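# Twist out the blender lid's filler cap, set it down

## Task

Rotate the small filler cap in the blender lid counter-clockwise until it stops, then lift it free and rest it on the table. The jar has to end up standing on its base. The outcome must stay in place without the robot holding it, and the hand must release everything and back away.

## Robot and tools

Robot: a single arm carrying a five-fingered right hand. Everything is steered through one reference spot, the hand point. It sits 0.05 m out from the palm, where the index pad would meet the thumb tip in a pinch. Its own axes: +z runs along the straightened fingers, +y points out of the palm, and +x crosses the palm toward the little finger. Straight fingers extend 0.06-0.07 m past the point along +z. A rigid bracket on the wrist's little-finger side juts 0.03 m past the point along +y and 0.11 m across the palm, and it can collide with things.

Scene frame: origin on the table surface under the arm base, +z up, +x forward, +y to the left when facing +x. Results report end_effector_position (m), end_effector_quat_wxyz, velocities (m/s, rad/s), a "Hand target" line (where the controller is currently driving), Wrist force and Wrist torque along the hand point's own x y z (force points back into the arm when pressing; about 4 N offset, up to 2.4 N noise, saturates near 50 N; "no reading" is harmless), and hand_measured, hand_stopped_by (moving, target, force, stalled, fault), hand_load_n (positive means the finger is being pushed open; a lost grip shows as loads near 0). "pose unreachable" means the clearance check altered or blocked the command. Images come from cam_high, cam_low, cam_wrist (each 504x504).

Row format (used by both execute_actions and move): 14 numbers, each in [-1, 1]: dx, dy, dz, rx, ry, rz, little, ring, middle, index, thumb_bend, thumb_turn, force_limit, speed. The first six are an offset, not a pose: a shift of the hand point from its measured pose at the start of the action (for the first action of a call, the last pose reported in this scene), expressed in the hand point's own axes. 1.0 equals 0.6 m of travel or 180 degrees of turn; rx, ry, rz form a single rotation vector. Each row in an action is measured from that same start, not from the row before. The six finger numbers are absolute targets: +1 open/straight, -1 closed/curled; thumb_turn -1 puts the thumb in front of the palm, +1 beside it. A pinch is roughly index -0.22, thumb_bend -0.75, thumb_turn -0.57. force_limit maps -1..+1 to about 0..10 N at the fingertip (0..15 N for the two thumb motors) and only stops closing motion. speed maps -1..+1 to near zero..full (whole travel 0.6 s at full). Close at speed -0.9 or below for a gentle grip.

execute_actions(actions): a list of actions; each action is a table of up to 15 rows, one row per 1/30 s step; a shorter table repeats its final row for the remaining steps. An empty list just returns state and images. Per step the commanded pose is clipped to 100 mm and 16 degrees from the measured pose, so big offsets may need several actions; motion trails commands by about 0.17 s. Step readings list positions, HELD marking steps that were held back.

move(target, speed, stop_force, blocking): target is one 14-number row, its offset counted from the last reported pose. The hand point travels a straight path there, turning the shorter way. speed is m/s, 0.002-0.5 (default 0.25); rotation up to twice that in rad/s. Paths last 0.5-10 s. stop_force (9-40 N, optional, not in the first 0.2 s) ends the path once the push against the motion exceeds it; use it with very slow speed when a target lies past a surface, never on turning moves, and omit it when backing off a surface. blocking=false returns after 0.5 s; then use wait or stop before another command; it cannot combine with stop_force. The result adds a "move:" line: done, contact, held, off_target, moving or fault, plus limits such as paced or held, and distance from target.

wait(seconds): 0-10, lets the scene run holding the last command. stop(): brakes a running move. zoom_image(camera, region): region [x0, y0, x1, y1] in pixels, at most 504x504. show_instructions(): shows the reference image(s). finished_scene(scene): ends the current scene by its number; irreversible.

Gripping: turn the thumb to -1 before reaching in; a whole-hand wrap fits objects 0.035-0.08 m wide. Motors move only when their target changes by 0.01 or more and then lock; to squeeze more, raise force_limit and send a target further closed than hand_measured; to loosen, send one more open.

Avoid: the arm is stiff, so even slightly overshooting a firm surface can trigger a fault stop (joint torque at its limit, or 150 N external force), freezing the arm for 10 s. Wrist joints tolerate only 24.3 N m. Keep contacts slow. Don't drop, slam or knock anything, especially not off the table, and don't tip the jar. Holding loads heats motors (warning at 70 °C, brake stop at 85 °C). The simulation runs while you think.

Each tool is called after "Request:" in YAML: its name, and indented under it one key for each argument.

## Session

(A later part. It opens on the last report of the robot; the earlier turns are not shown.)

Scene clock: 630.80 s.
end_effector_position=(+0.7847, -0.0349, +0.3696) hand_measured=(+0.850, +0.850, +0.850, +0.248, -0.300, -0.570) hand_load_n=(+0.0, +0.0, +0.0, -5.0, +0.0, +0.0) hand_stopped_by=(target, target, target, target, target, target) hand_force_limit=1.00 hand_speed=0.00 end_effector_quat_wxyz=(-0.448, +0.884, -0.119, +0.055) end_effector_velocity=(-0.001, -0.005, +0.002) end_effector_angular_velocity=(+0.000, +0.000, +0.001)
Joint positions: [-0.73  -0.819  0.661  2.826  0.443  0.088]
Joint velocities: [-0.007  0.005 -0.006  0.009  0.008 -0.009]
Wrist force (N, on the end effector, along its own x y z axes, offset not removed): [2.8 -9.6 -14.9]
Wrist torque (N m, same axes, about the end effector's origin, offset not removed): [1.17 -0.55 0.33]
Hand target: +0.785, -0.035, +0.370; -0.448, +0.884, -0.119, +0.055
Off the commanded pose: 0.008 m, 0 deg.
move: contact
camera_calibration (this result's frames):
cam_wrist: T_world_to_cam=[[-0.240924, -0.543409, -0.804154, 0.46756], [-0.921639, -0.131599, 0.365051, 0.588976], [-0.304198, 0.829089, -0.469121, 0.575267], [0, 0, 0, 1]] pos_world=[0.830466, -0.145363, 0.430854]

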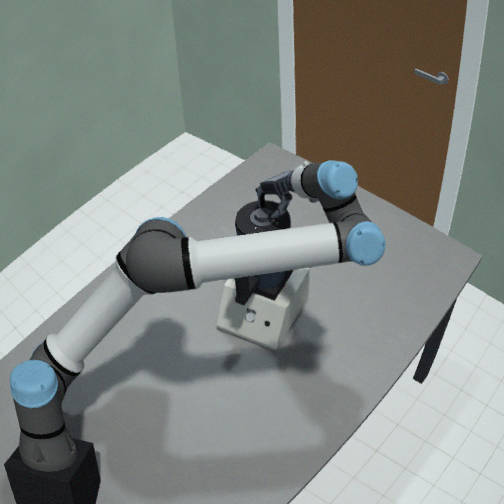

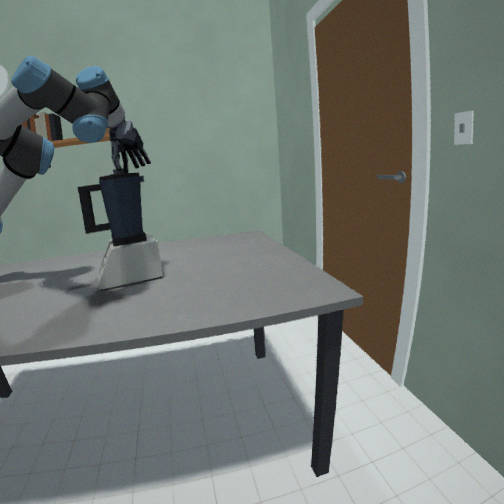

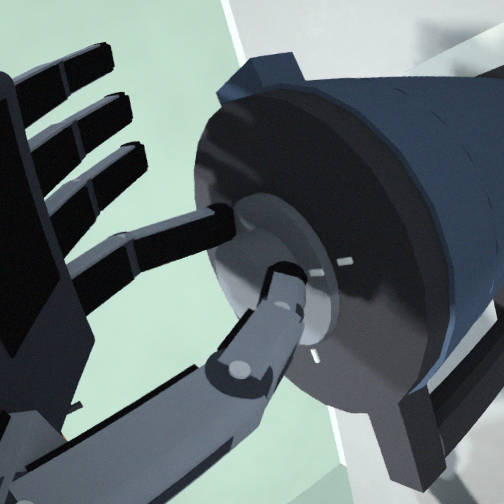

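Request:
move:
  target: [0,-0.09,-0.063,0.194,0,0,0.85,0.85,0.85,0.5,0.05,-0.57,1,0.5]
  speed: 0.25

Request:
move:
  target: [0,0,0,0,0,-0.5,0.85,0.85,0.85,0.5,0.05,-0.57,1,0.5]
  speed: 0.4

Scene clock: 636.13 s.
end_effector_position=(+0.7857, -0.0337, +0.4351) hand_measured=(+0.850, +0.850, +0.850, +0.500, +0.050, -0.570) hand_load_n=(+0.0, +0.0, +0.0, +0.0, +0.0, +0.0) hand_stopped_by=(target, target, target, target, target, target) hand_force_limit=1.00 hand_speed=0.50 end_effector_quat_wxyz=(+0.692, -0.710, +0.098, -0.088) end_effector_velocity=(-0.000, +0.000, +0.001) end_effector_angular_velocity=(+0.010, -0.003, -0.000)
Joint positions: [-0.772 -0.987  1.151  3.554  0.737 -0.813]
Joint velocities: [ 0.001 -0.001  0.005  0.007  0.007 -0.008]
Wrist force (N, on the end effector, along its own x y z axes, offset not removed): [2.4 3.8 -2.1]
Wrist torque (N m, same axes, about the end effector's origin, offset not removed): [0.85 -0.28 0.45]
Hand target: +0.786, -0.034, +0.435; +0.692, -0.709, +0.098, -0.089
Off the commanded pose: 0.000 m, 0 deg.
move: done
camera_calibration (this result's frames):
cam_wrist: T_world_to_cam=[[-0.0963736, 0.00207267, -0.995343, 0.509131], [-0.960107, -0.263922, 0.0924123, 0.710461], [-0.262501, 0.964542, 0.0274251, 0.361018], [0, 0, 0, 1]] pos_world=[0.825953, -0.161766, 0.431204]

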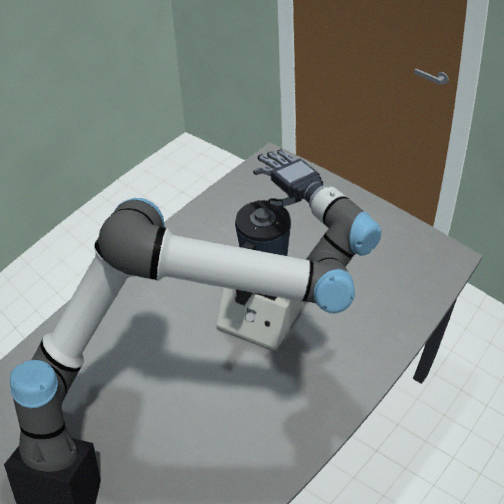

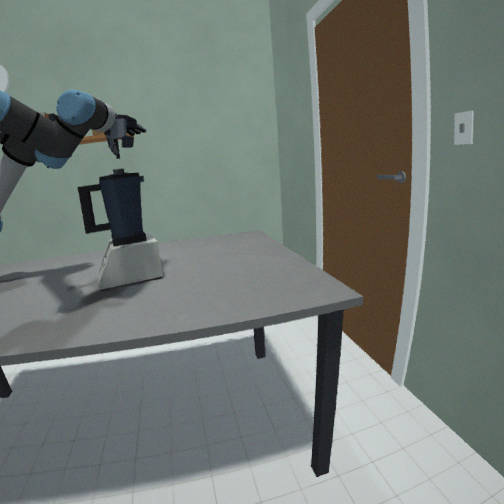

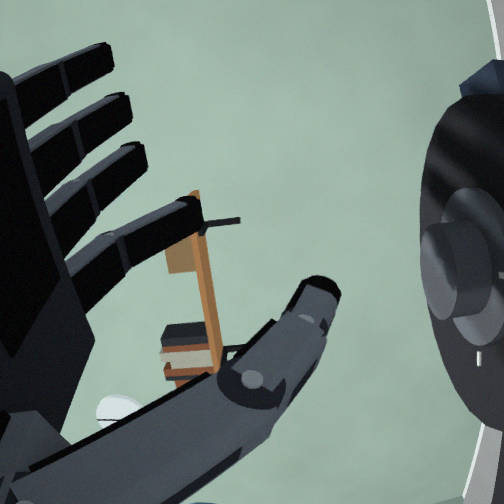

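Scene clock: 638.67 s.
end_effector_position=(+0.7856, -0.0337, +0.4352) hand_measured=(+0.850, +0.850, +0.850, +0.500, +0.050, -0.570) hand_load_n=(+0.0, +0.0, +0.0, +0.0, +0.0, +0.0) hand_stopped_by=(target, target, target, target, target, target) hand_force_limit=1.00 hand_speed=0.50 end_effector_quat_wxyz=(-0.427, +0.571, +0.433, +0.552) end_effector_velocity=(+0.000, -0.000, -0.000) end_effector_angular_velocity=(+0.001, -0.008, -0.001)
Joint positions: [-0.818 -1.126  1.518  3.299  0.776 -2.347]
Joint velocities: [ 0.001 -0.     0.003  0.002  0.    -0.011]
Wrist force (N, on the end effector, along its own x y z axes, offset not removed): [0.0 6.7 -0.9]
Wrist torque (N m, same axes, about the end effector's origin, offset not removed): [1.12 0.05 0.47]
Hand target: +0.786, -0.034, +0.435; -0.427, +0.571, +0.433, +0.552
Off the commanded pose: 0.000 m, 0 deg.
move: done
camera_calibration (this result's frames):
cam_wrist: T_world_to_cam=[[0.961294, -0.25889, -0.0942833, -0.722553], [-0.215012, -0.490903, -0.844265, 0.525066], [0.172288, 0.831859, -0.527567, 0.256497], [0, 0, 0, 1]] pos_world=[0.76329, -0.142674, 0.51049]

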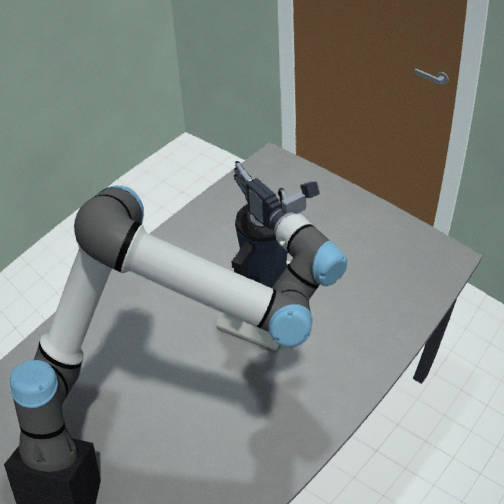

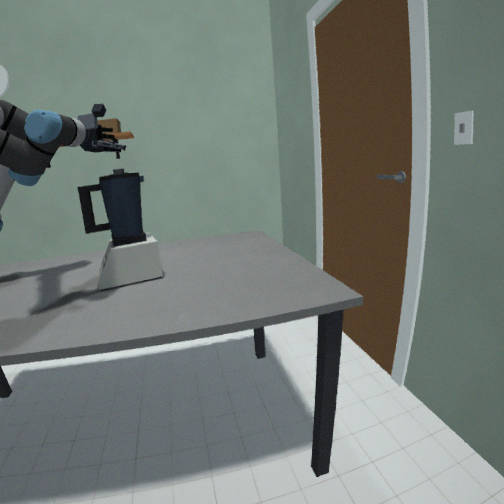

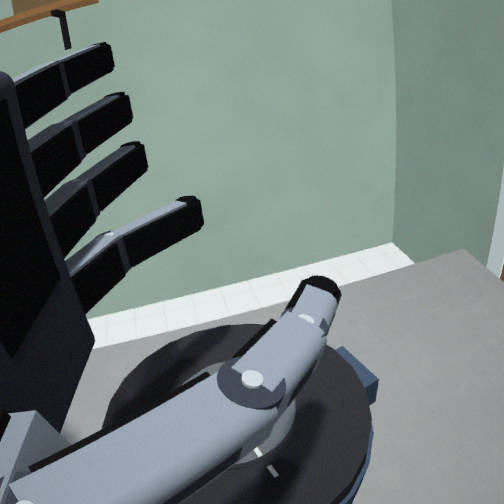

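Request:
move:
  target: [-0.083,0.0163,0.0057,0,0,0,0.85,0.85,0.85,0.5,0.05,-0.57,1,0.5]
  speed: 0.2

Request:
move:
  target: [-0.027,0,0,0,0,0,0.85,0.85,0.85,0.5,0.05,-0.57,1,0.5]
  speed: 0.03
  stop_force: 10

Scene clock: 642.23 s.
end_effector_position=(+0.7949, -0.0339, +0.3854) hand_measured=(+0.850, +0.850, +0.850, +0.500, +0.050, -0.570) hand_load_n=(+0.0, +0.0, +0.0, +0.0, +0.0, +0.0) hand_stopped_by=(target, target, target, target, target, target) hand_force_limit=1.00 hand_speed=0.50 end_effector_quat_wxyz=(-0.427, +0.571, +0.433, +0.552) end_effector_velocity=(+0.001, -0.000, -0.002) end_effector_angular_velocity=(-0.001, -0.001, +0.000)
Joint positions: [-0.767 -1.06   1.521  3.26   0.732 -2.388]
Joint velocities: [ 0.002  0.003 -0.001 -0.001 -0.002 -0.002]
Wrist force (N, on the end effector, along its own x y z axes, offset not removed): [0.4 5.8 -1.2]
Wrist torque (N m, same axes, about the end effector's origin, offset not removed): [0.97 -0.05 0.56]
Hand target: +0.795, -0.034, +0.385; -0.427, +0.571, +0.433, +0.552
Off the commanded pose: 0.000 m, 0 deg.
move: done
camera_calibration (this result's frames):
cam_wrist: T_world_to_cam=[[0.961289, -0.258895, -0.0943194, -0.736293], [-0.215037, -0.490859, -0.844285, 0.484906], [0.172283, 0.831884, -0.52753, 0.228839], [0, 0, 0, 1]] pos_world=[0.772638, -0.14297, 0.460671]

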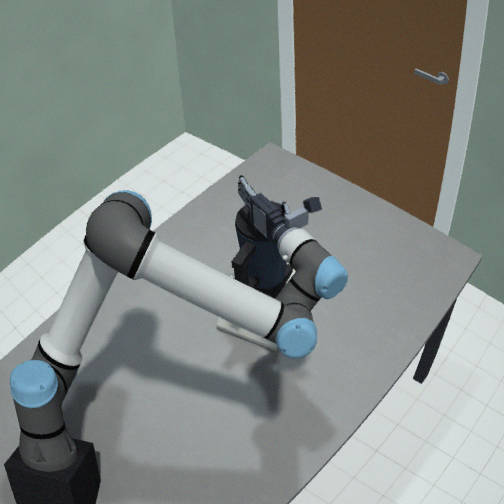

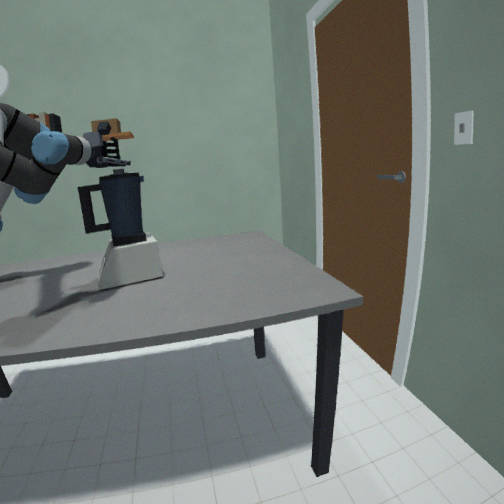

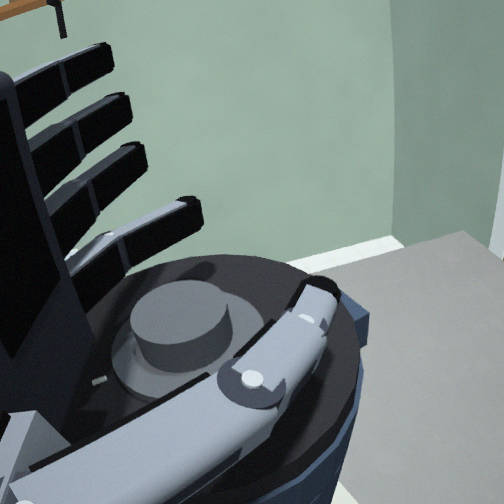

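Scene clock: 643.10 s.
end_effector_position=(+0.7946, -0.0343, +0.3694) hand_measured=(+0.850, +0.850, +0.850, +0.500, +0.050, -0.570) hand_load_n=(+0.0, +0.0, +0.0, +0.0, +0.0, +0.0) hand_stopped_by=(target, target, target, target, target, target) hand_force_limit=1.00 hand_speed=0.50 end_effector_quat_wxyz=(-0.427, +0.571, +0.433, +0.552) end_effector_velocity=(-0.000, -0.000, -0.002) end_effector_angular_velocity=(+0.001, +0.001, -0.000)
Joint positions: [-0.754 -1.041  1.529  3.241  0.721 -2.398]
Joint velocities: [ 0.002  0.003  0.001 -0.002 -0.001 -0.   ]
Wrist force (N, on the end effector, along its own x y z axes, offset not removed): [0.5 3.5 -0.8]
Wrist torque (N m, same axes, about the end effector's origin, offset not removed): [0.65 -0.13 0.36]
Hand target: +0.795, -0.034, +0.369; -0.427, +0.571, +0.433, +0.552
Off the commanded pose: 0.000 m, 0 deg.
move: done
camera_calibration (this result's frames):
cam_wrist: T_world_to_cam=[[0.961294, -0.258881, -0.094309, -0.737615], [-0.215022, -0.490865, -0.844285, 0.471111], [0.172276, 0.831884, -0.527531, 0.220707], [0, 0, 0, 1]] pos_world=[0.772342, -0.143305, 0.444618]

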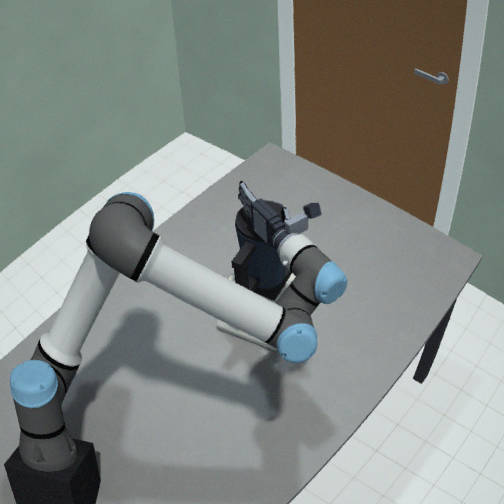

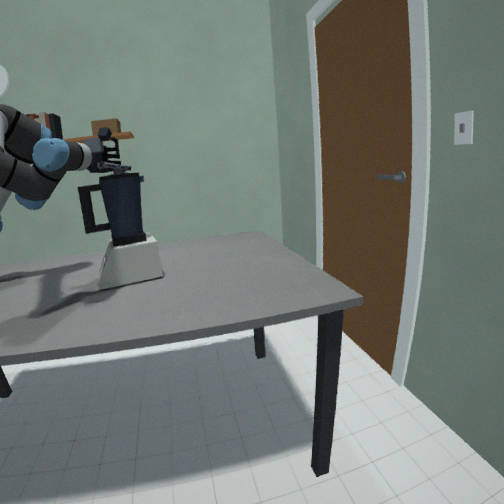

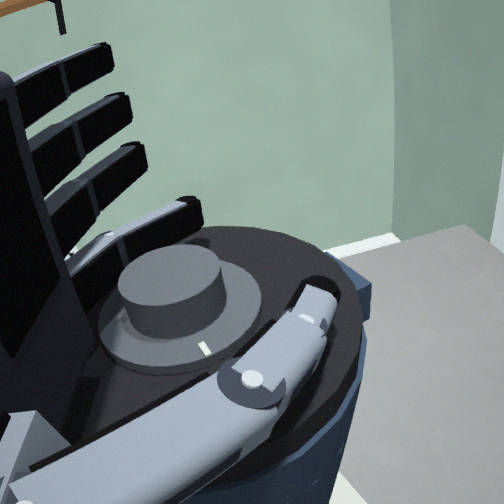

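Request:
execute_actions:
  actions:
    - [[0,0,0,0,0,0,0.85,0.85,0.85,-1,0.05,-0.57,1,-0.4]]
    - [[0,0,0,0,0,0,0.85,0.85,0.85,-1,0.05,-0.57,1,-0.4]]
    - [[0,0,0,0,0,0,0.85,0.85,0.85,-1,0.05,-0.57,1,-0.4]]
    - [[0,0,0,0,0,0,0.85,0.85,0.85,-1,0.05,-0.57,1,-0.4]]

Scene clock: 647.07 s.
end_effector_position=(+0.7946, -0.0342, +0.3694) hand_measured=(+0.850, +0.850, +0.850, -0.550, +0.050, -0.570) hand_load_n=(+0.0, +0.0, +0.0, +10.0, +0.0, -2.5) hand_stopped_by=(target, target, target, force, target, target) hand_force_limit=1.00 hand_speed=-0.40 end_effector_quat_wxyz=(-0.427, +0.571, +0.433, +0.552) end_effector_velocity=(+0.000, +0.000, +0.000) end_effector_angular_velocity=(+0.000, -0.000, +0.001)
Joint positions: [-0.754 -1.041  1.529  3.241  0.721 -2.398]
Joint velocities: [ 0.  0. -0. -0.  0.  0.]
Wrist force (N, on the end effector, along its own x y z axes, offset not removed): [27.4 8.0 8.3]
Wrist torque (N m, same axes, about the end effector's origin, offset not removed): [0.99 -0.37 1.25]
Hand target: +0.795, -0.034, +0.369; -0.427, +0.571, +0.433, +0.552
Off the commanded pose: 0.000 m, 0 deg.
Step readings (end_effector_position; steps 1 to 15: 1st action; 16 to 30: 2nd action; 31 to 45: 3rd action; 46 to 60: 4th action):
0: (+0.7946, -0.0343, +0.3692)
1: (+0.7946, -0.0343, +0.3692)
2: (+0.7946, -0.0343, +0.3692)
4: (+0.7946, -0.0343, +0.3692)
8: (+0.7946, -0.0343, +0.3692)
15: (+0.7946, -0.0342, +0.3693)
16: (+0.7946, -0.0342, +0.3693)
17: (+0.7946, -0.0342, +0.3693)
19: (+0.7946, -0.0342, +0.3693)
23: (+0.7946, -0.0342, +0.3693)
30: (+0.7946, -0.0342, +0.3693)
31: (+0.7946, -0.0342, +0.3693)
32: (+0.7946, -0.0342, +0.3694)
34: (+0.7946, -0.0341, +0.3694)
38: (+0.7946, -0.0341, +0.3694)
45: (+0.7946, -0.0342, +0.3694)
46: (+0.7946, -0.0342, +0.3694)
47: (+0.7946, -0.0342, +0.3694)
49: (+0.7946, -0.0342, +0.3694)
53: (+0.7946, -0.0342, +0.3694)
60: end_effector_position above
camera_calibration (this result's frames):
cam_wrist: T_world_to_cam=[[0.961333, -0.258759, -0.0942435, -0.737636], [-0.214906, -0.490909, -0.844289, 0.471089], [0.172202, 0.831896, -0.527536, 0.22069], [0, 0, 0, 1]] pos_world=[0.772351, -0.143199, 0.44464]

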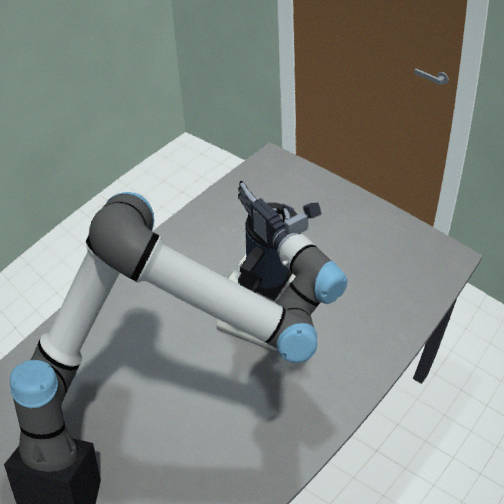

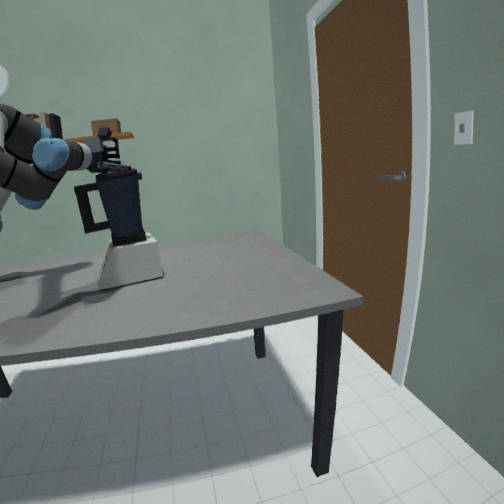

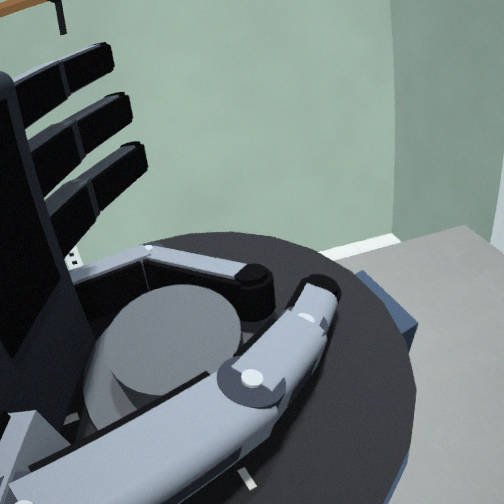

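Request:
execute_actions:
  actions:
    - [[0,0,0,0,0,0,0.85,0.85,0.85,0.5,0.05,-0.57,1,-0.2]]
    - [[0,0,0,0,0,0,0.85,0.85,0.85,0.5,0.05,-0.57,1,-0.2]]
    - [[0,0,0,0,0,0,0.85,0.85,0.85,0.5,0.05,-0.57,1,-0.2]]

Scene clock: 650.47 s.
end_effector_position=(+0.7946, -0.0342, +0.3693) hand_measured=(+0.850, +0.850, +0.850, +0.500, +0.050, -0.570) hand_load_n=(+0.0, +0.0, +0.0, +0.0, +0.0, +0.0) hand_stopped_by=(target, target, target, target, target, target) hand_force_limit=1.00 hand_speed=-0.20 end_effector_quat_wxyz=(-0.427, +0.571, +0.433, +0.552) end_effector_velocity=(-0.000, +0.000, -0.000) end_effector_angular_velocity=(+0.001, +0.001, +0.001)
Joint positions: [-0.754 -1.041  1.529  3.241  0.721 -2.398]
Joint velocities: [ 0.    -0.     0.     0.     0.001  0.001]
Wrist force (N, on the end effector, along its own x y z axes, offset not removed): [0.1 4.8 0.7]
Wrist torque (N m, same axes, about the end effector's origin, offset not removed): [0.60 -0.11 0.33]
Hand target: +0.795, -0.034, +0.369; -0.427, +0.571, +0.433, +0.552
Off the commanded pose: 0.000 m, 0 deg.
Step readings (end_effector_position; steps 1 to 15: 1st action; 16 to 30: 2nd action; 31 to 45: 3rd action):
0: (+0.7946, -0.0342, +0.3694)
1: (+0.7946, -0.0342, +0.3694)
2: (+0.7946, -0.0342, +0.3694)
4: (+0.7946, -0.0342, +0.3694)
8: (+0.7947, -0.0343, +0.3693)
15: (+0.7946, -0.0342, +0.3693)
16: (+0.7946, -0.0342, +0.3693)
17: (+0.7946, -0.0342, +0.3693)
19: (+0.7946, -0.0342, +0.3693)
23: (+0.7946, -0.0342, +0.3693)
30: (+0.7946, -0.0342, +0.3693)
31: (+0.7946, -0.0342, +0.3693)
32: (+0.7946, -0.0342, +0.3693)
34: (+0.7946, -0.0342, +0.3693)
38: (+0.7946, -0.0342, +0.3693)
45: end_effector_position above
camera_calibration (this result's frames):
cam_wrist: T_world_to_cam=[[0.961301, -0.258839, -0.0943524, -0.7376], [-0.215028, -0.490825, -0.844307, 0.471101], [0.172229, 0.831921, -0.527488, 0.220665], [0, 0, 0, 1]] pos_world=[0.772351, -0.143268, 0.444558]

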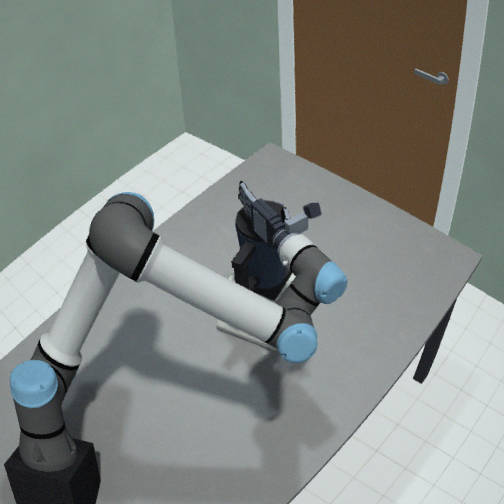

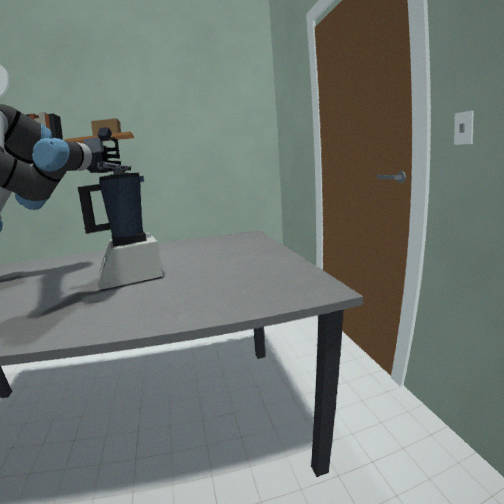

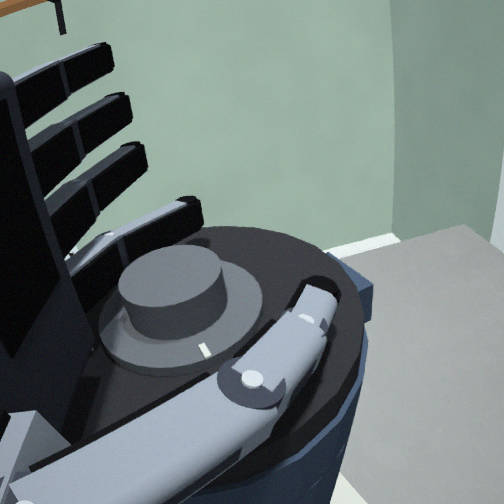

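Request:
execute_actions:
  actions:
    - [[0,0,0,0,0,0,0.85,0.85,0.85,-1,0.05,-0.57,1,-0.4]]
    - [[0,0,0,0,0,0,0.85,0.85,0.85,-1,0.05,-0.57,1,-0.4]]
    - [[0,0,0,0,0,0,0.85,0.85,0.85,-1,0.05,-0.57,1,-0.4]]
    - [[0,0,0,0,0,0,0.85,0.85,0.85,-1,0.05,-0.57,1,-0.4]]

Request:
move:
  target: [0.03,0,0,0,0,0,0.85,0.85,0.85,-1,0.05,-0.57,1,-0.4]
  speed: 0.02

Scene clock: 657.43 s.
end_effector_position=(+0.7946, -0.0342, +0.3694) hand_measured=(+0.850, +0.850, +0.850, -0.552, +0.050, -0.570) hand_load_n=(+0.0, +0.0, +0.0, +10.0, +0.0, -3.0) hand_stopped_by=(target, target, target, force, target, target) hand_force_limit=1.00 hand_speed=-0.40 end_effector_quat_wxyz=(-0.427, +0.571, +0.433, +0.552) end_effector_velocity=(+0.000, +0.000, -0.000) end_effector_angular_velocity=(-0.000, +0.001, -0.000)
Joint positions: [-0.754 -1.041  1.529  3.241  0.721 -2.398]
Joint velocities: [ 0.     0.    -0.     0.    -0.001  0.   ]
Wrist force (N, on the end effector, along its own x y z axes, offset not removed): [28.4 4.9 6.0]
Wrist torque (N m, same axes, about the end effector's origin, offset not removed): [0.69 -0.60 1.22]
Hand target: +0.795, -0.034, +0.369; -0.427, +0.571, +0.433, +0.552
Off the commanded pose: 0.000 m, 0 deg.
Step readings (end_effector_position; steps 1 to 15: 1st action; 16 to 30: 2nd action; 31 to 45: 3rd action; 46 to 60: 4th action):
0: (+0.7946, -0.0342, +0.3693)
1: (+0.7946, -0.0342, +0.3693)
2: (+0.7946, -0.0342, +0.3693)
4: (+0.7946, -0.0342, +0.3693)
8: (+0.7946, -0.0342, +0.3693)
15: (+0.7946, -0.0342, +0.3693)
16: (+0.7946, -0.0342, +0.3693)
17: (+0.7946, -0.0342, +0.3693)
19: (+0.7946, -0.0342, +0.3693)
23: (+0.7946, -0.0342, +0.3693)
30: (+0.7946, -0.0342, +0.3693)
31: (+0.7946, -0.0342, +0.3693)
32: (+0.7946, -0.0342, +0.3693)
34: (+0.7946, -0.0342, +0.3694)
38: (+0.7946, -0.0342, +0.3694)
45: (+0.7946, -0.0342, +0.3694)
46: (+0.7946, -0.0342, +0.3694)
47: (+0.7946, -0.0342, +0.3694)
49: (+0.7946, -0.0342, +0.3694)
53: (+0.7946, -0.0342, +0.3694)
60: end_effector_position above
camera_calibration (this result's frames):
cam_wrist: T_world_to_cam=[[0.96133, -0.258764, -0.0942701, -0.737626], [-0.214925, -0.490879, -0.844301, 0.471091], [0.172199, 0.831913, -0.527511, 0.220688], [0, 0, 0, 1]] pos_world=[0.772349, -0.143215, 0.444623]

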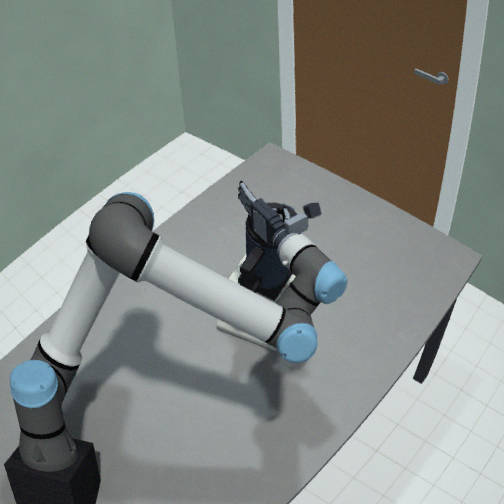

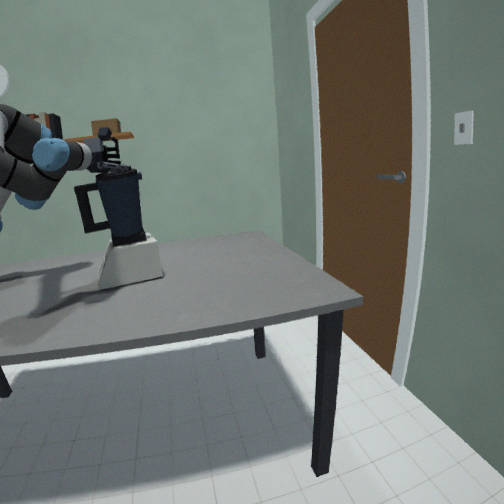

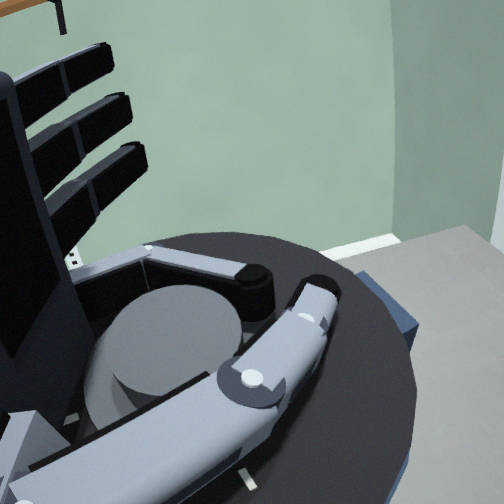

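Scene clock: 658.63 s.
end_effector_position=(+0.7950, -0.0338, +0.3872) hand_measured=(+0.850, +0.850, +0.850, -0.552, +0.050, -0.570) hand_load_n=(+0.0, +0.0, +0.0, +0.0, +0.0, +0.0) hand_stopped_by=(target, target, target, force, target, target) hand_force_limit=1.00 hand_speed=-0.40 end_effector_quat_wxyz=(-0.427, +0.571, +0.433, +0.552) end_effector_velocity=(-0.000, -0.000, +0.001) end_effector_angular_velocity=(+0.000, +0.000, -0.000)
Joint positions: [-0.768 -1.063  1.521  3.262  0.733 -2.386]
Joint velocities: [-0.001 -0.001 -0.001  0.002  0.001  0.001]
Wrist force (N, on the end effector, along its own x y z axes, offset not removed): [1.1 2.7 -0.2]
Wrist torque (N m, same axes, about the end effector's origin, offset not removed): [0.55 -0.10 0.35]
Hand target: +0.795, -0.034, +0.387; -0.427, +0.571, +0.433, +0.552
Off the commanded pose: 0.000 m, 0 deg.
move: done
camera_calibration (this result's frames):
cam_wrist: T_world_to_cam=[[0.961325, -0.258778, -0.094279, -0.736155], [-0.21494, -0.490875, -0.8443, 0.486433], [0.172207, 0.831911, -0.527512, 0.229733], [0, 0, 0, 1]] pos_world=[0.772677, -0.14284, 0.462478]

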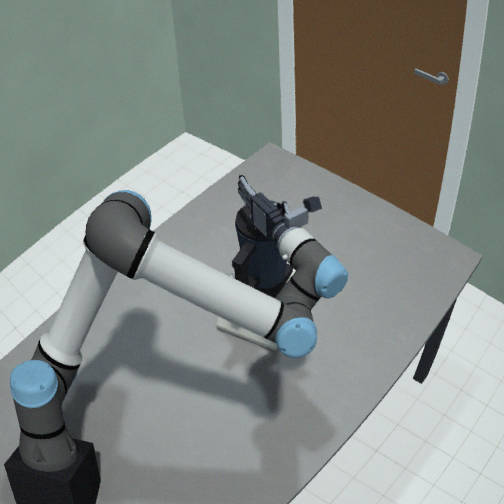

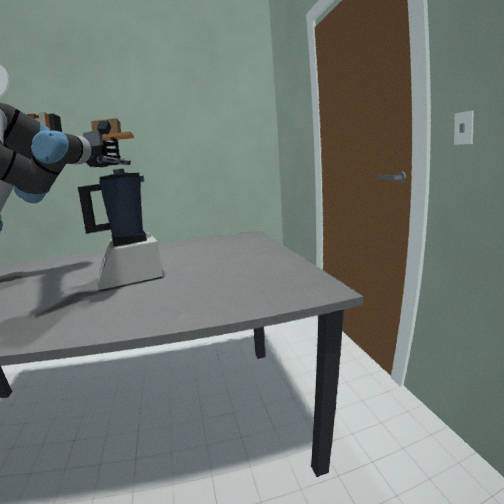

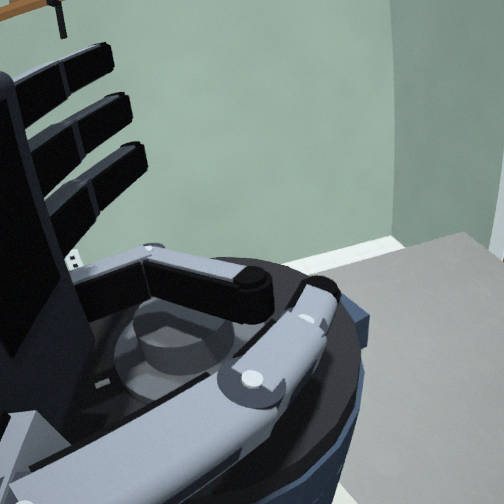

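Request:
execute_actions:
  actions:
    - [[0,0,0,0,0,0,0.85,0.85,0.85,0.5,0.05,-0.57,1,0.5]]

Request:
move:
  target: [-0.03,0,0,0,0,0,0.85,0.85,0.85,0.5,0.05,-0.57,1,0.5]
  speed: 0.03
  stop_force: 10

Request:
execute_actions:
  actions:
    - [[0,0,0,0,0,0,0.85,0.85,0.2,-0.12,0.05,-0.57,1,0]]
    - [[0,0,0,0,0,0,0.85,0.85,0.2,-0.12,-1,-0.57,1,-0.3]]
    - [[0,0,0,0,0,0,0.85,0.85,0.2,-0.12,-1,-0.57,1,-0.3]]
    - [[0,0,0,0,0,0,0.85,0.85,0.2,-0.8,-1,-0.57,1,-0.3]]
    - [[0,0,0,0,0,0,0.85,0.85,0.2,-0.8,-0.98,-0.57,1,-0.3]]
    - [[0,0,0,0,0,0,0.85,0.85,0.2,-0.8,-0.98,-0.57,1,-0.3]]

Request:
move:
  target: [0,-0.0147,0.013,0.139,0,0,0.85,0.85,0.2,-0.8,-0.98,-0.57,1,-0.3]
  speed: 0.1

Scene clock: 666.47 s.
end_effector_position=(+0.7949, -0.0338, +0.3873) hand_measured=(+0.850, +0.850, +0.850, +0.440, +0.050, -0.570) hand_load_n=(+0.0, +0.0, +0.0, +0.5, +0.0, +0.0) hand_stopped_by=(target, target, target, moving, target, target) hand_force_limit=1.00 hand_speed=0.50 end_effector_quat_wxyz=(-0.427, +0.571, +0.433, +0.552) end_effector_velocity=(-0.000, -0.001, -0.000) end_effector_angular_velocity=(-0.000, -0.000, -0.001)
Joint positions: [-0.768 -1.063  1.52   3.262  0.733 -2.386]
Joint velocities: [-0.001  0.001  0.    -0.    -0.    -0.001]
Wrist force (N, on the end effector, along its own x y z axes, offset not removed): [2.3 2.1 0.8]
Wrist torque (N m, same axes, about the end effector's origin, offset not removed): [0.38 -0.38 0.54]
Hand target: +0.795, -0.034, +0.387; -0.427, +0.571, +0.433, +0.552
Off the commanded pose: 0.000 m, 0 deg.
Step readings (end_effector_position):
0: (+0.7950, -0.0338, +0.3874)
1: (+0.7950, -0.0338, +0.3874)
2: (+0.7950, -0.0338, +0.3874)
4: (+0.7950, -0.0338, +0.3874)
8: (+0.7950, -0.0338, +0.3874)
15: end_effector_position above
camera_calibration (this result's frames):
cam_wrist: T_world_to_cam=[[0.961333, -0.258761, -0.0942437, -0.736162], [-0.214906, -0.490906, -0.844291, 0.486459], [0.172204, 0.831898, -0.527533, 0.229806], [0, 0, 0, 1]] pos_world=[0.772666, -0.142859, 0.462564]

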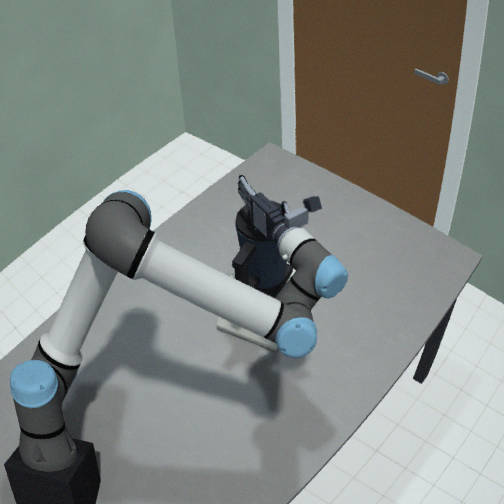

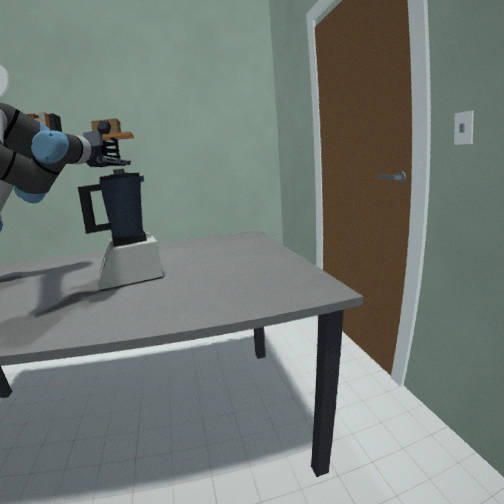

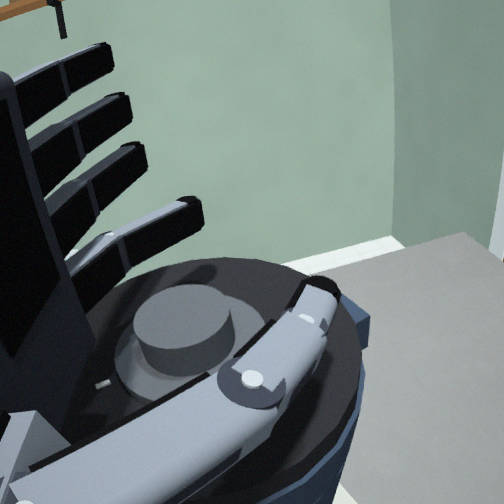

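Scene clock: 667.40 s.
end_effector_position=(+0.7946, -0.0342, +0.3695) hand_measured=(+0.850, +0.850, +0.850, +0.500, +0.050, -0.570) hand_load_n=(+0.0, +0.0, +0.0, +0.0, +0.0, +0.0) hand_stopped_by=(target, target, target, target, target, target) hand_force_limit=1.00 hand_speed=0.50 end_effector_quat_wxyz=(-0.427, +0.571, +0.433, +0.552) end_effector_velocity=(+0.000, -0.000, -0.001) end_effector_angular_velocity=(-0.001, -0.000, -0.000)
Joint positions: [-0.754 -1.041  1.529  3.241  0.721 -2.398]
Joint velocities: [ 0.001  0.002  0.    -0.002 -0.002 -0.001]
Wrist force (N, on the end effector, along its own x y z axes, offset not removed): [0.7 5.4 0.3]
Wrist torque (N m, same axes, about the end effector's origin, offset not removed): [0.67 -0.14 0.45]
Hand target: +0.795, -0.034, +0.369; -0.427, +0.571, +0.433, +0.552
Off the commanded pose: 0.000 m, 0 deg.
move: done
camera_calibration (this result's frames):
cam_wrist: T_world_to_cam=[[0.961338, -0.258746, -0.0942334, -0.737631], [-0.21489, -0.490912, -0.844291, 0.471118], [0.172197, 0.831899, -0.527534, 0.220761], [0, 0, 0, 1]] pos_world=[0.772337, -0.143233, 0.444711]

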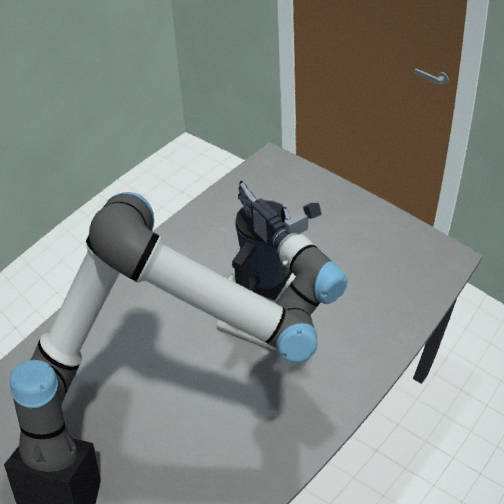

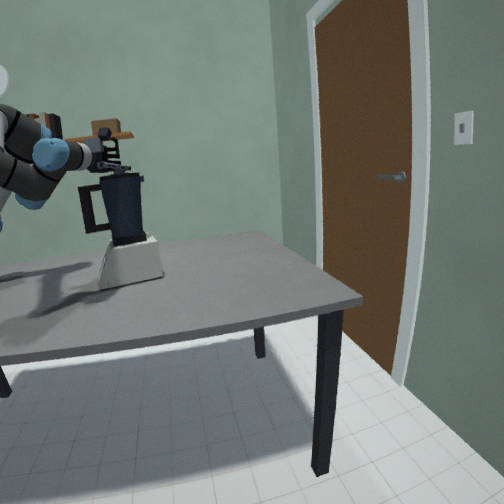

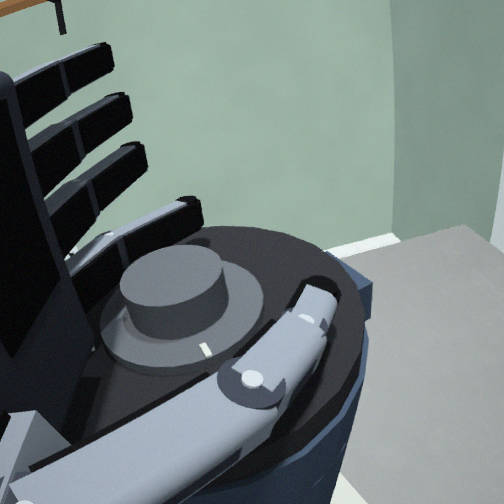

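Scene clock: 670.40 s.
end_effector_position=(+0.7946, -0.0342, +0.3694) hand_measured=(+0.850, +0.850, +0.200, -0.240, -0.832, -0.570) hand_load_n=(+0.0, +0.0, +0.0, +12.0, +14.5, +0.0) hand_stopped_by=(target, target, target, force, force, target) hand_force_limit=1.00 hand_speed=-0.30 end_effector_quat_wxyz=(-0.427, +0.571, +0.433, +0.552) end_effector_velocity=(+0.000, +0.000, +0.000) end_effector_angular_velocity=(+0.000, +0.000, +0.001)
Joint positions: [-0.754 -1.041  1.529  3.241  0.721 -2.398]
Joint velocities: [ 0. -0. -0.  0.  0.  0.]
Wrist force (N, on the end effector, along its own x y z axes, offset not removed): [0.7 6.0 1.3]
Wrist torque (N m, same axes, about the end effector's origin, offset not removed): [0.87 -0.12 0.39]
Hand target: +0.795, -0.034, +0.369; -0.427, +0.571, +0.433, +0.552
Off the commanded pose: 0.000 m, 0 deg.
Step readings (end_effector_position; steps 1 to 15: 1st action; 16 to 30: 2nd action; 31 to 45: 3rd action; 46 to 60: 4th action; 61 to 75: 5th action; 76 to 90: 6th action):
0: (+0.7946, -0.0342, +0.3695)
1: (+0.7946, -0.0342, +0.3694)
2: (+0.7946, -0.0342, +0.3694)
4: (+0.7946, -0.0342, +0.3694)
8: (+0.7946, -0.0342, +0.3694)
15: (+0.7946, -0.0342, +0.3694)
16: (+0.7946, -0.0342, +0.3694)
17: (+0.7946, -0.0342, +0.3694)
19: (+0.7946, -0.0342, +0.3694)
23: (+0.7946, -0.0342, +0.3694)
30: (+0.7946, -0.0342, +0.3694)
31: (+0.7946, -0.0342, +0.3694)
32: (+0.7946, -0.0342, +0.3694)
34: (+0.7946, -0.0342, +0.3694)
38: (+0.7946, -0.0342, +0.3694)
45: (+0.7946, -0.0342, +0.3694)
46: (+0.7946, -0.0342, +0.3694)
47: (+0.7946, -0.0342, +0.3694)
49: (+0.7946, -0.0342, +0.3694)
53: (+0.7946, -0.0342, +0.3694)
60: (+0.7946, -0.0342, +0.3694)
61: (+0.7946, -0.0342, +0.3694)
62: (+0.7946, -0.0342, +0.3694)
64: (+0.7946, -0.0342, +0.3694)
68: (+0.7946, -0.0342, +0.3694)
75: (+0.7946, -0.0342, +0.3694)
76: (+0.7946, -0.0342, +0.3694)
77: (+0.7946, -0.0342, +0.3694)
79: (+0.7946, -0.0342, +0.3694)
83: (+0.7946, -0.0342, +0.3694)
90: end_effector_position above
camera_calibration (this result's frames):
cam_wrist: T_world_to_cam=[[0.961343, -0.258734, -0.0942161, -0.737641], [-0.214871, -0.490926, -0.844288, 0.471063], [0.172192, 0.831894, -0.527543, 0.220742], [0, 0, 0, 1]] pos_world=[0.772334, -0.143229, 0.444666]

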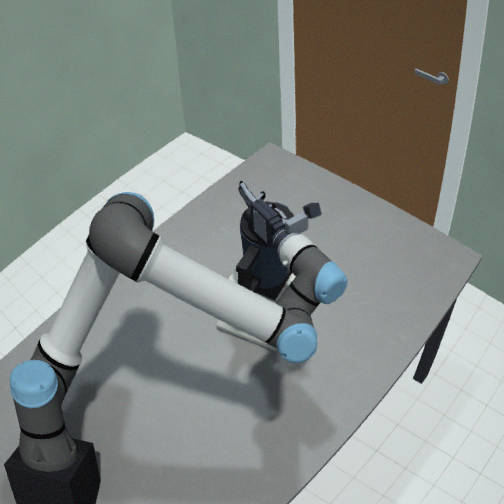

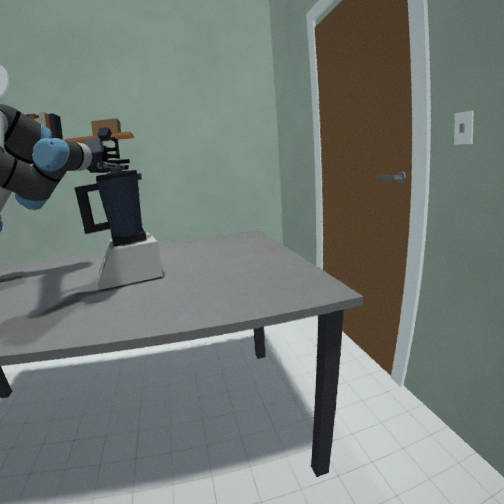

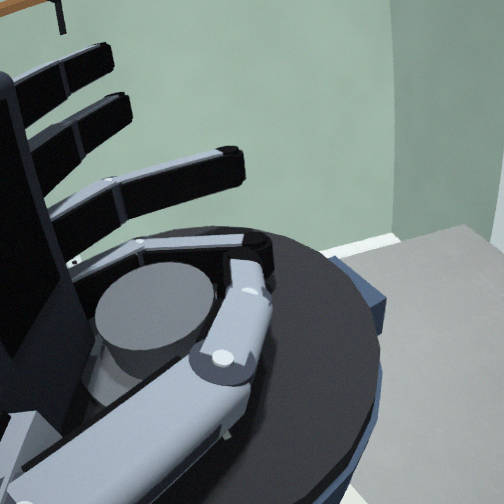

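Scene clock: 672.93 s.
end_effector_position=(+0.7882, -0.0243, +0.3694) hand_measured=(+0.850, +0.850, +0.200, -0.240, -0.832, -0.570) hand_load_n=(+0.0, +0.0, +0.0, +11.5, +14.5, +0.0) hand_stopped_by=(target, target, target, force, force, target) hand_force_limit=1.00 hand_speed=-0.30 end_effector_quat_wxyz=(+0.540, -0.465, -0.542, -0.446) end_effector_velocity=(+0.000, +0.000, -0.000) end_effector_angular_velocity=(+0.000, +0.002, +0.010)
Joint positions: [-0.682 -0.77   1.004  3.14   0.987 -2.183]
Joint velocities: [ 0.002  0.007 -0.014  0.002  0.006  0.004]
Wrist force (N, on the end effector, along its own x y z axes, offset not removed): [-0.8 5.5 0.7]
Wrist torque (N m, same axes, about the end effector's origin, offset not removed): [0.69 0.02 0.40]
Hand target: +0.788, -0.024, +0.369; +0.541, -0.465, -0.542, -0.445
Off the commanded pose: 0.000 m, 0 deg.
move: done
camera_calibration (this result's frames):
cam_wrist: T_world_to_cam=[[0.979732, 0.171415, -0.103647, -0.729499], [0.00320374, -0.530762, -0.847515, 0.302851], [-0.200289, 0.830005, -0.520554, 0.504552], [0, 0, 0, 1]] pos_world=[0.814799, -0.132992, 0.443707]

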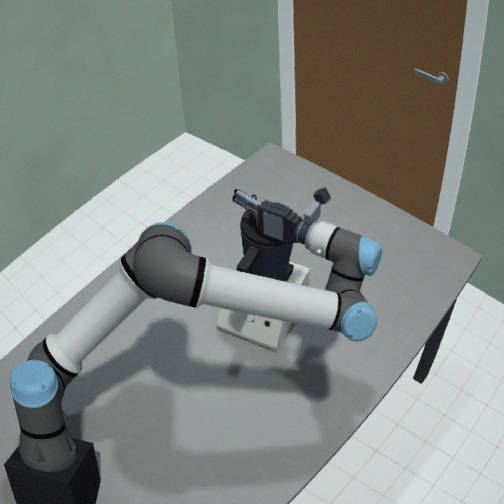

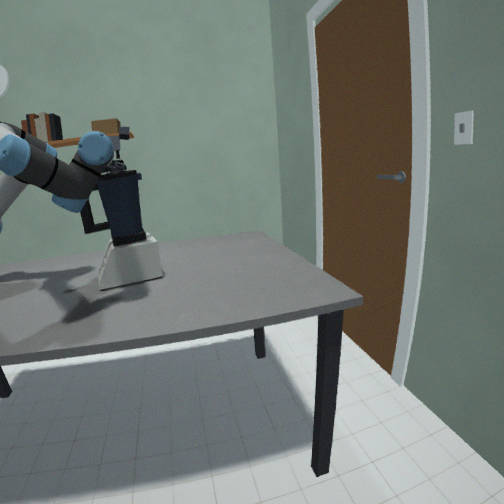

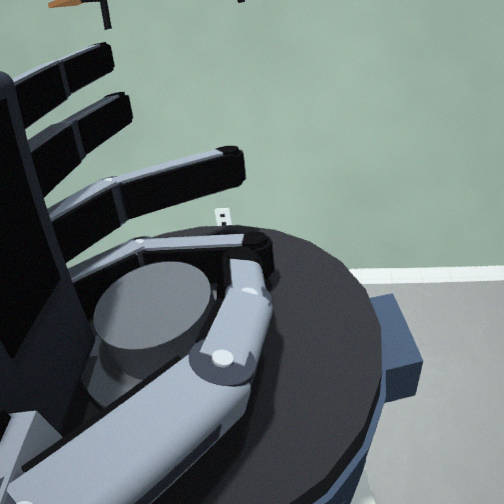

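Request:
execute_actions:
  actions:
    - [[0,0,0,0,0,0,0.85,0.85,0.2,0.5,0.05,-0.57,1,0]]
    - [[0.1,0,0,0,0,0,0.85,0.85,0.2,0.5,0.05,-0.57,1,0]]

Scene clock: 694.53 s.
end_effector_position=(+0.7892, -0.0230, +0.4288) hand_measured=(+0.850, +0.850, +0.200, +0.500, +0.050, -0.570) hand_load_n=(+0.0, +0.0, +0.0, +0.0, +0.0, +0.0) hand_stopped_by=(target, target, target, target, moving, target) hand_force_limit=1.00 hand_speed=0.00 end_effector_quat_wxyz=(+0.540, -0.465, -0.542, -0.446) end_effector_velocity=(+0.001, -0.001, +0.006) end_effector_angular_velocity=(-0.000, +0.000, +0.001)
Joint positions: [-0.723 -0.829  0.974  3.223  1.027 -2.172]
Joint velocities: [-0.004 -0.002 -0.011  0.012  0.005  0.001]
Wrist force (N, on the end effector, along its own x y z axes, offset not removed): [0.6 5.4 -0.9]
Wrist torque (N m, same axes, about the end effector's origin, offset not removed): [1.03 0.01 0.48]
Hand target: +0.789, -0.023, +0.429; +0.540, -0.465, -0.542, -0.446
Off the commanded pose: 0.001 m, 0 deg.
Step readings (end_effector_position; steps 1 to 15: 1st action; 16 to 30: 2nd action):
0: (+0.7882, -0.0243, +0.3694)
1: (+0.7882, -0.0243, +0.3694)
2: (+0.7882, -0.0243, +0.3694)
4: (+0.7882, -0.0243, +0.3694)
8: (+0.7883, -0.0242, +0.3694)
15: (+0.7882, -0.0243, +0.3694)
16: (+0.7882, -0.0243, +0.3697)
17: (+0.7878, -0.0248, +0.3762)
19: (+0.7875, -0.0234, +0.4005)
23: (+0.7883, -0.0227, +0.4223)
30: end_effector_position above
camera_calibration (this result's frames):
cam_wrist: T_world_to_cam=[[0.979733, 0.171368, -0.103708, -0.724526], [0.00312093, -0.530747, -0.847525, 0.353944], [-0.200282, 0.830024, -0.520525, 0.534567], [0, 0, 0, 1]] pos_world=[0.815802, -0.131689, 0.503092]

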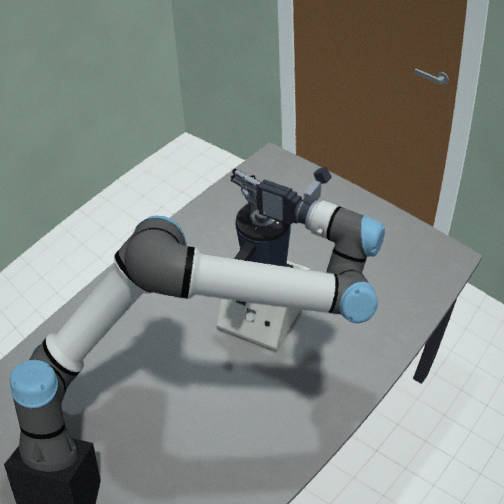

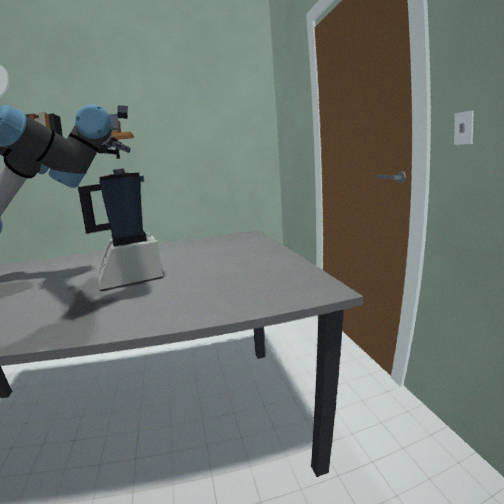

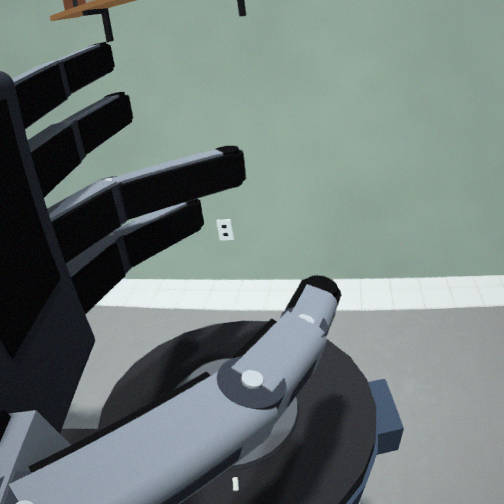

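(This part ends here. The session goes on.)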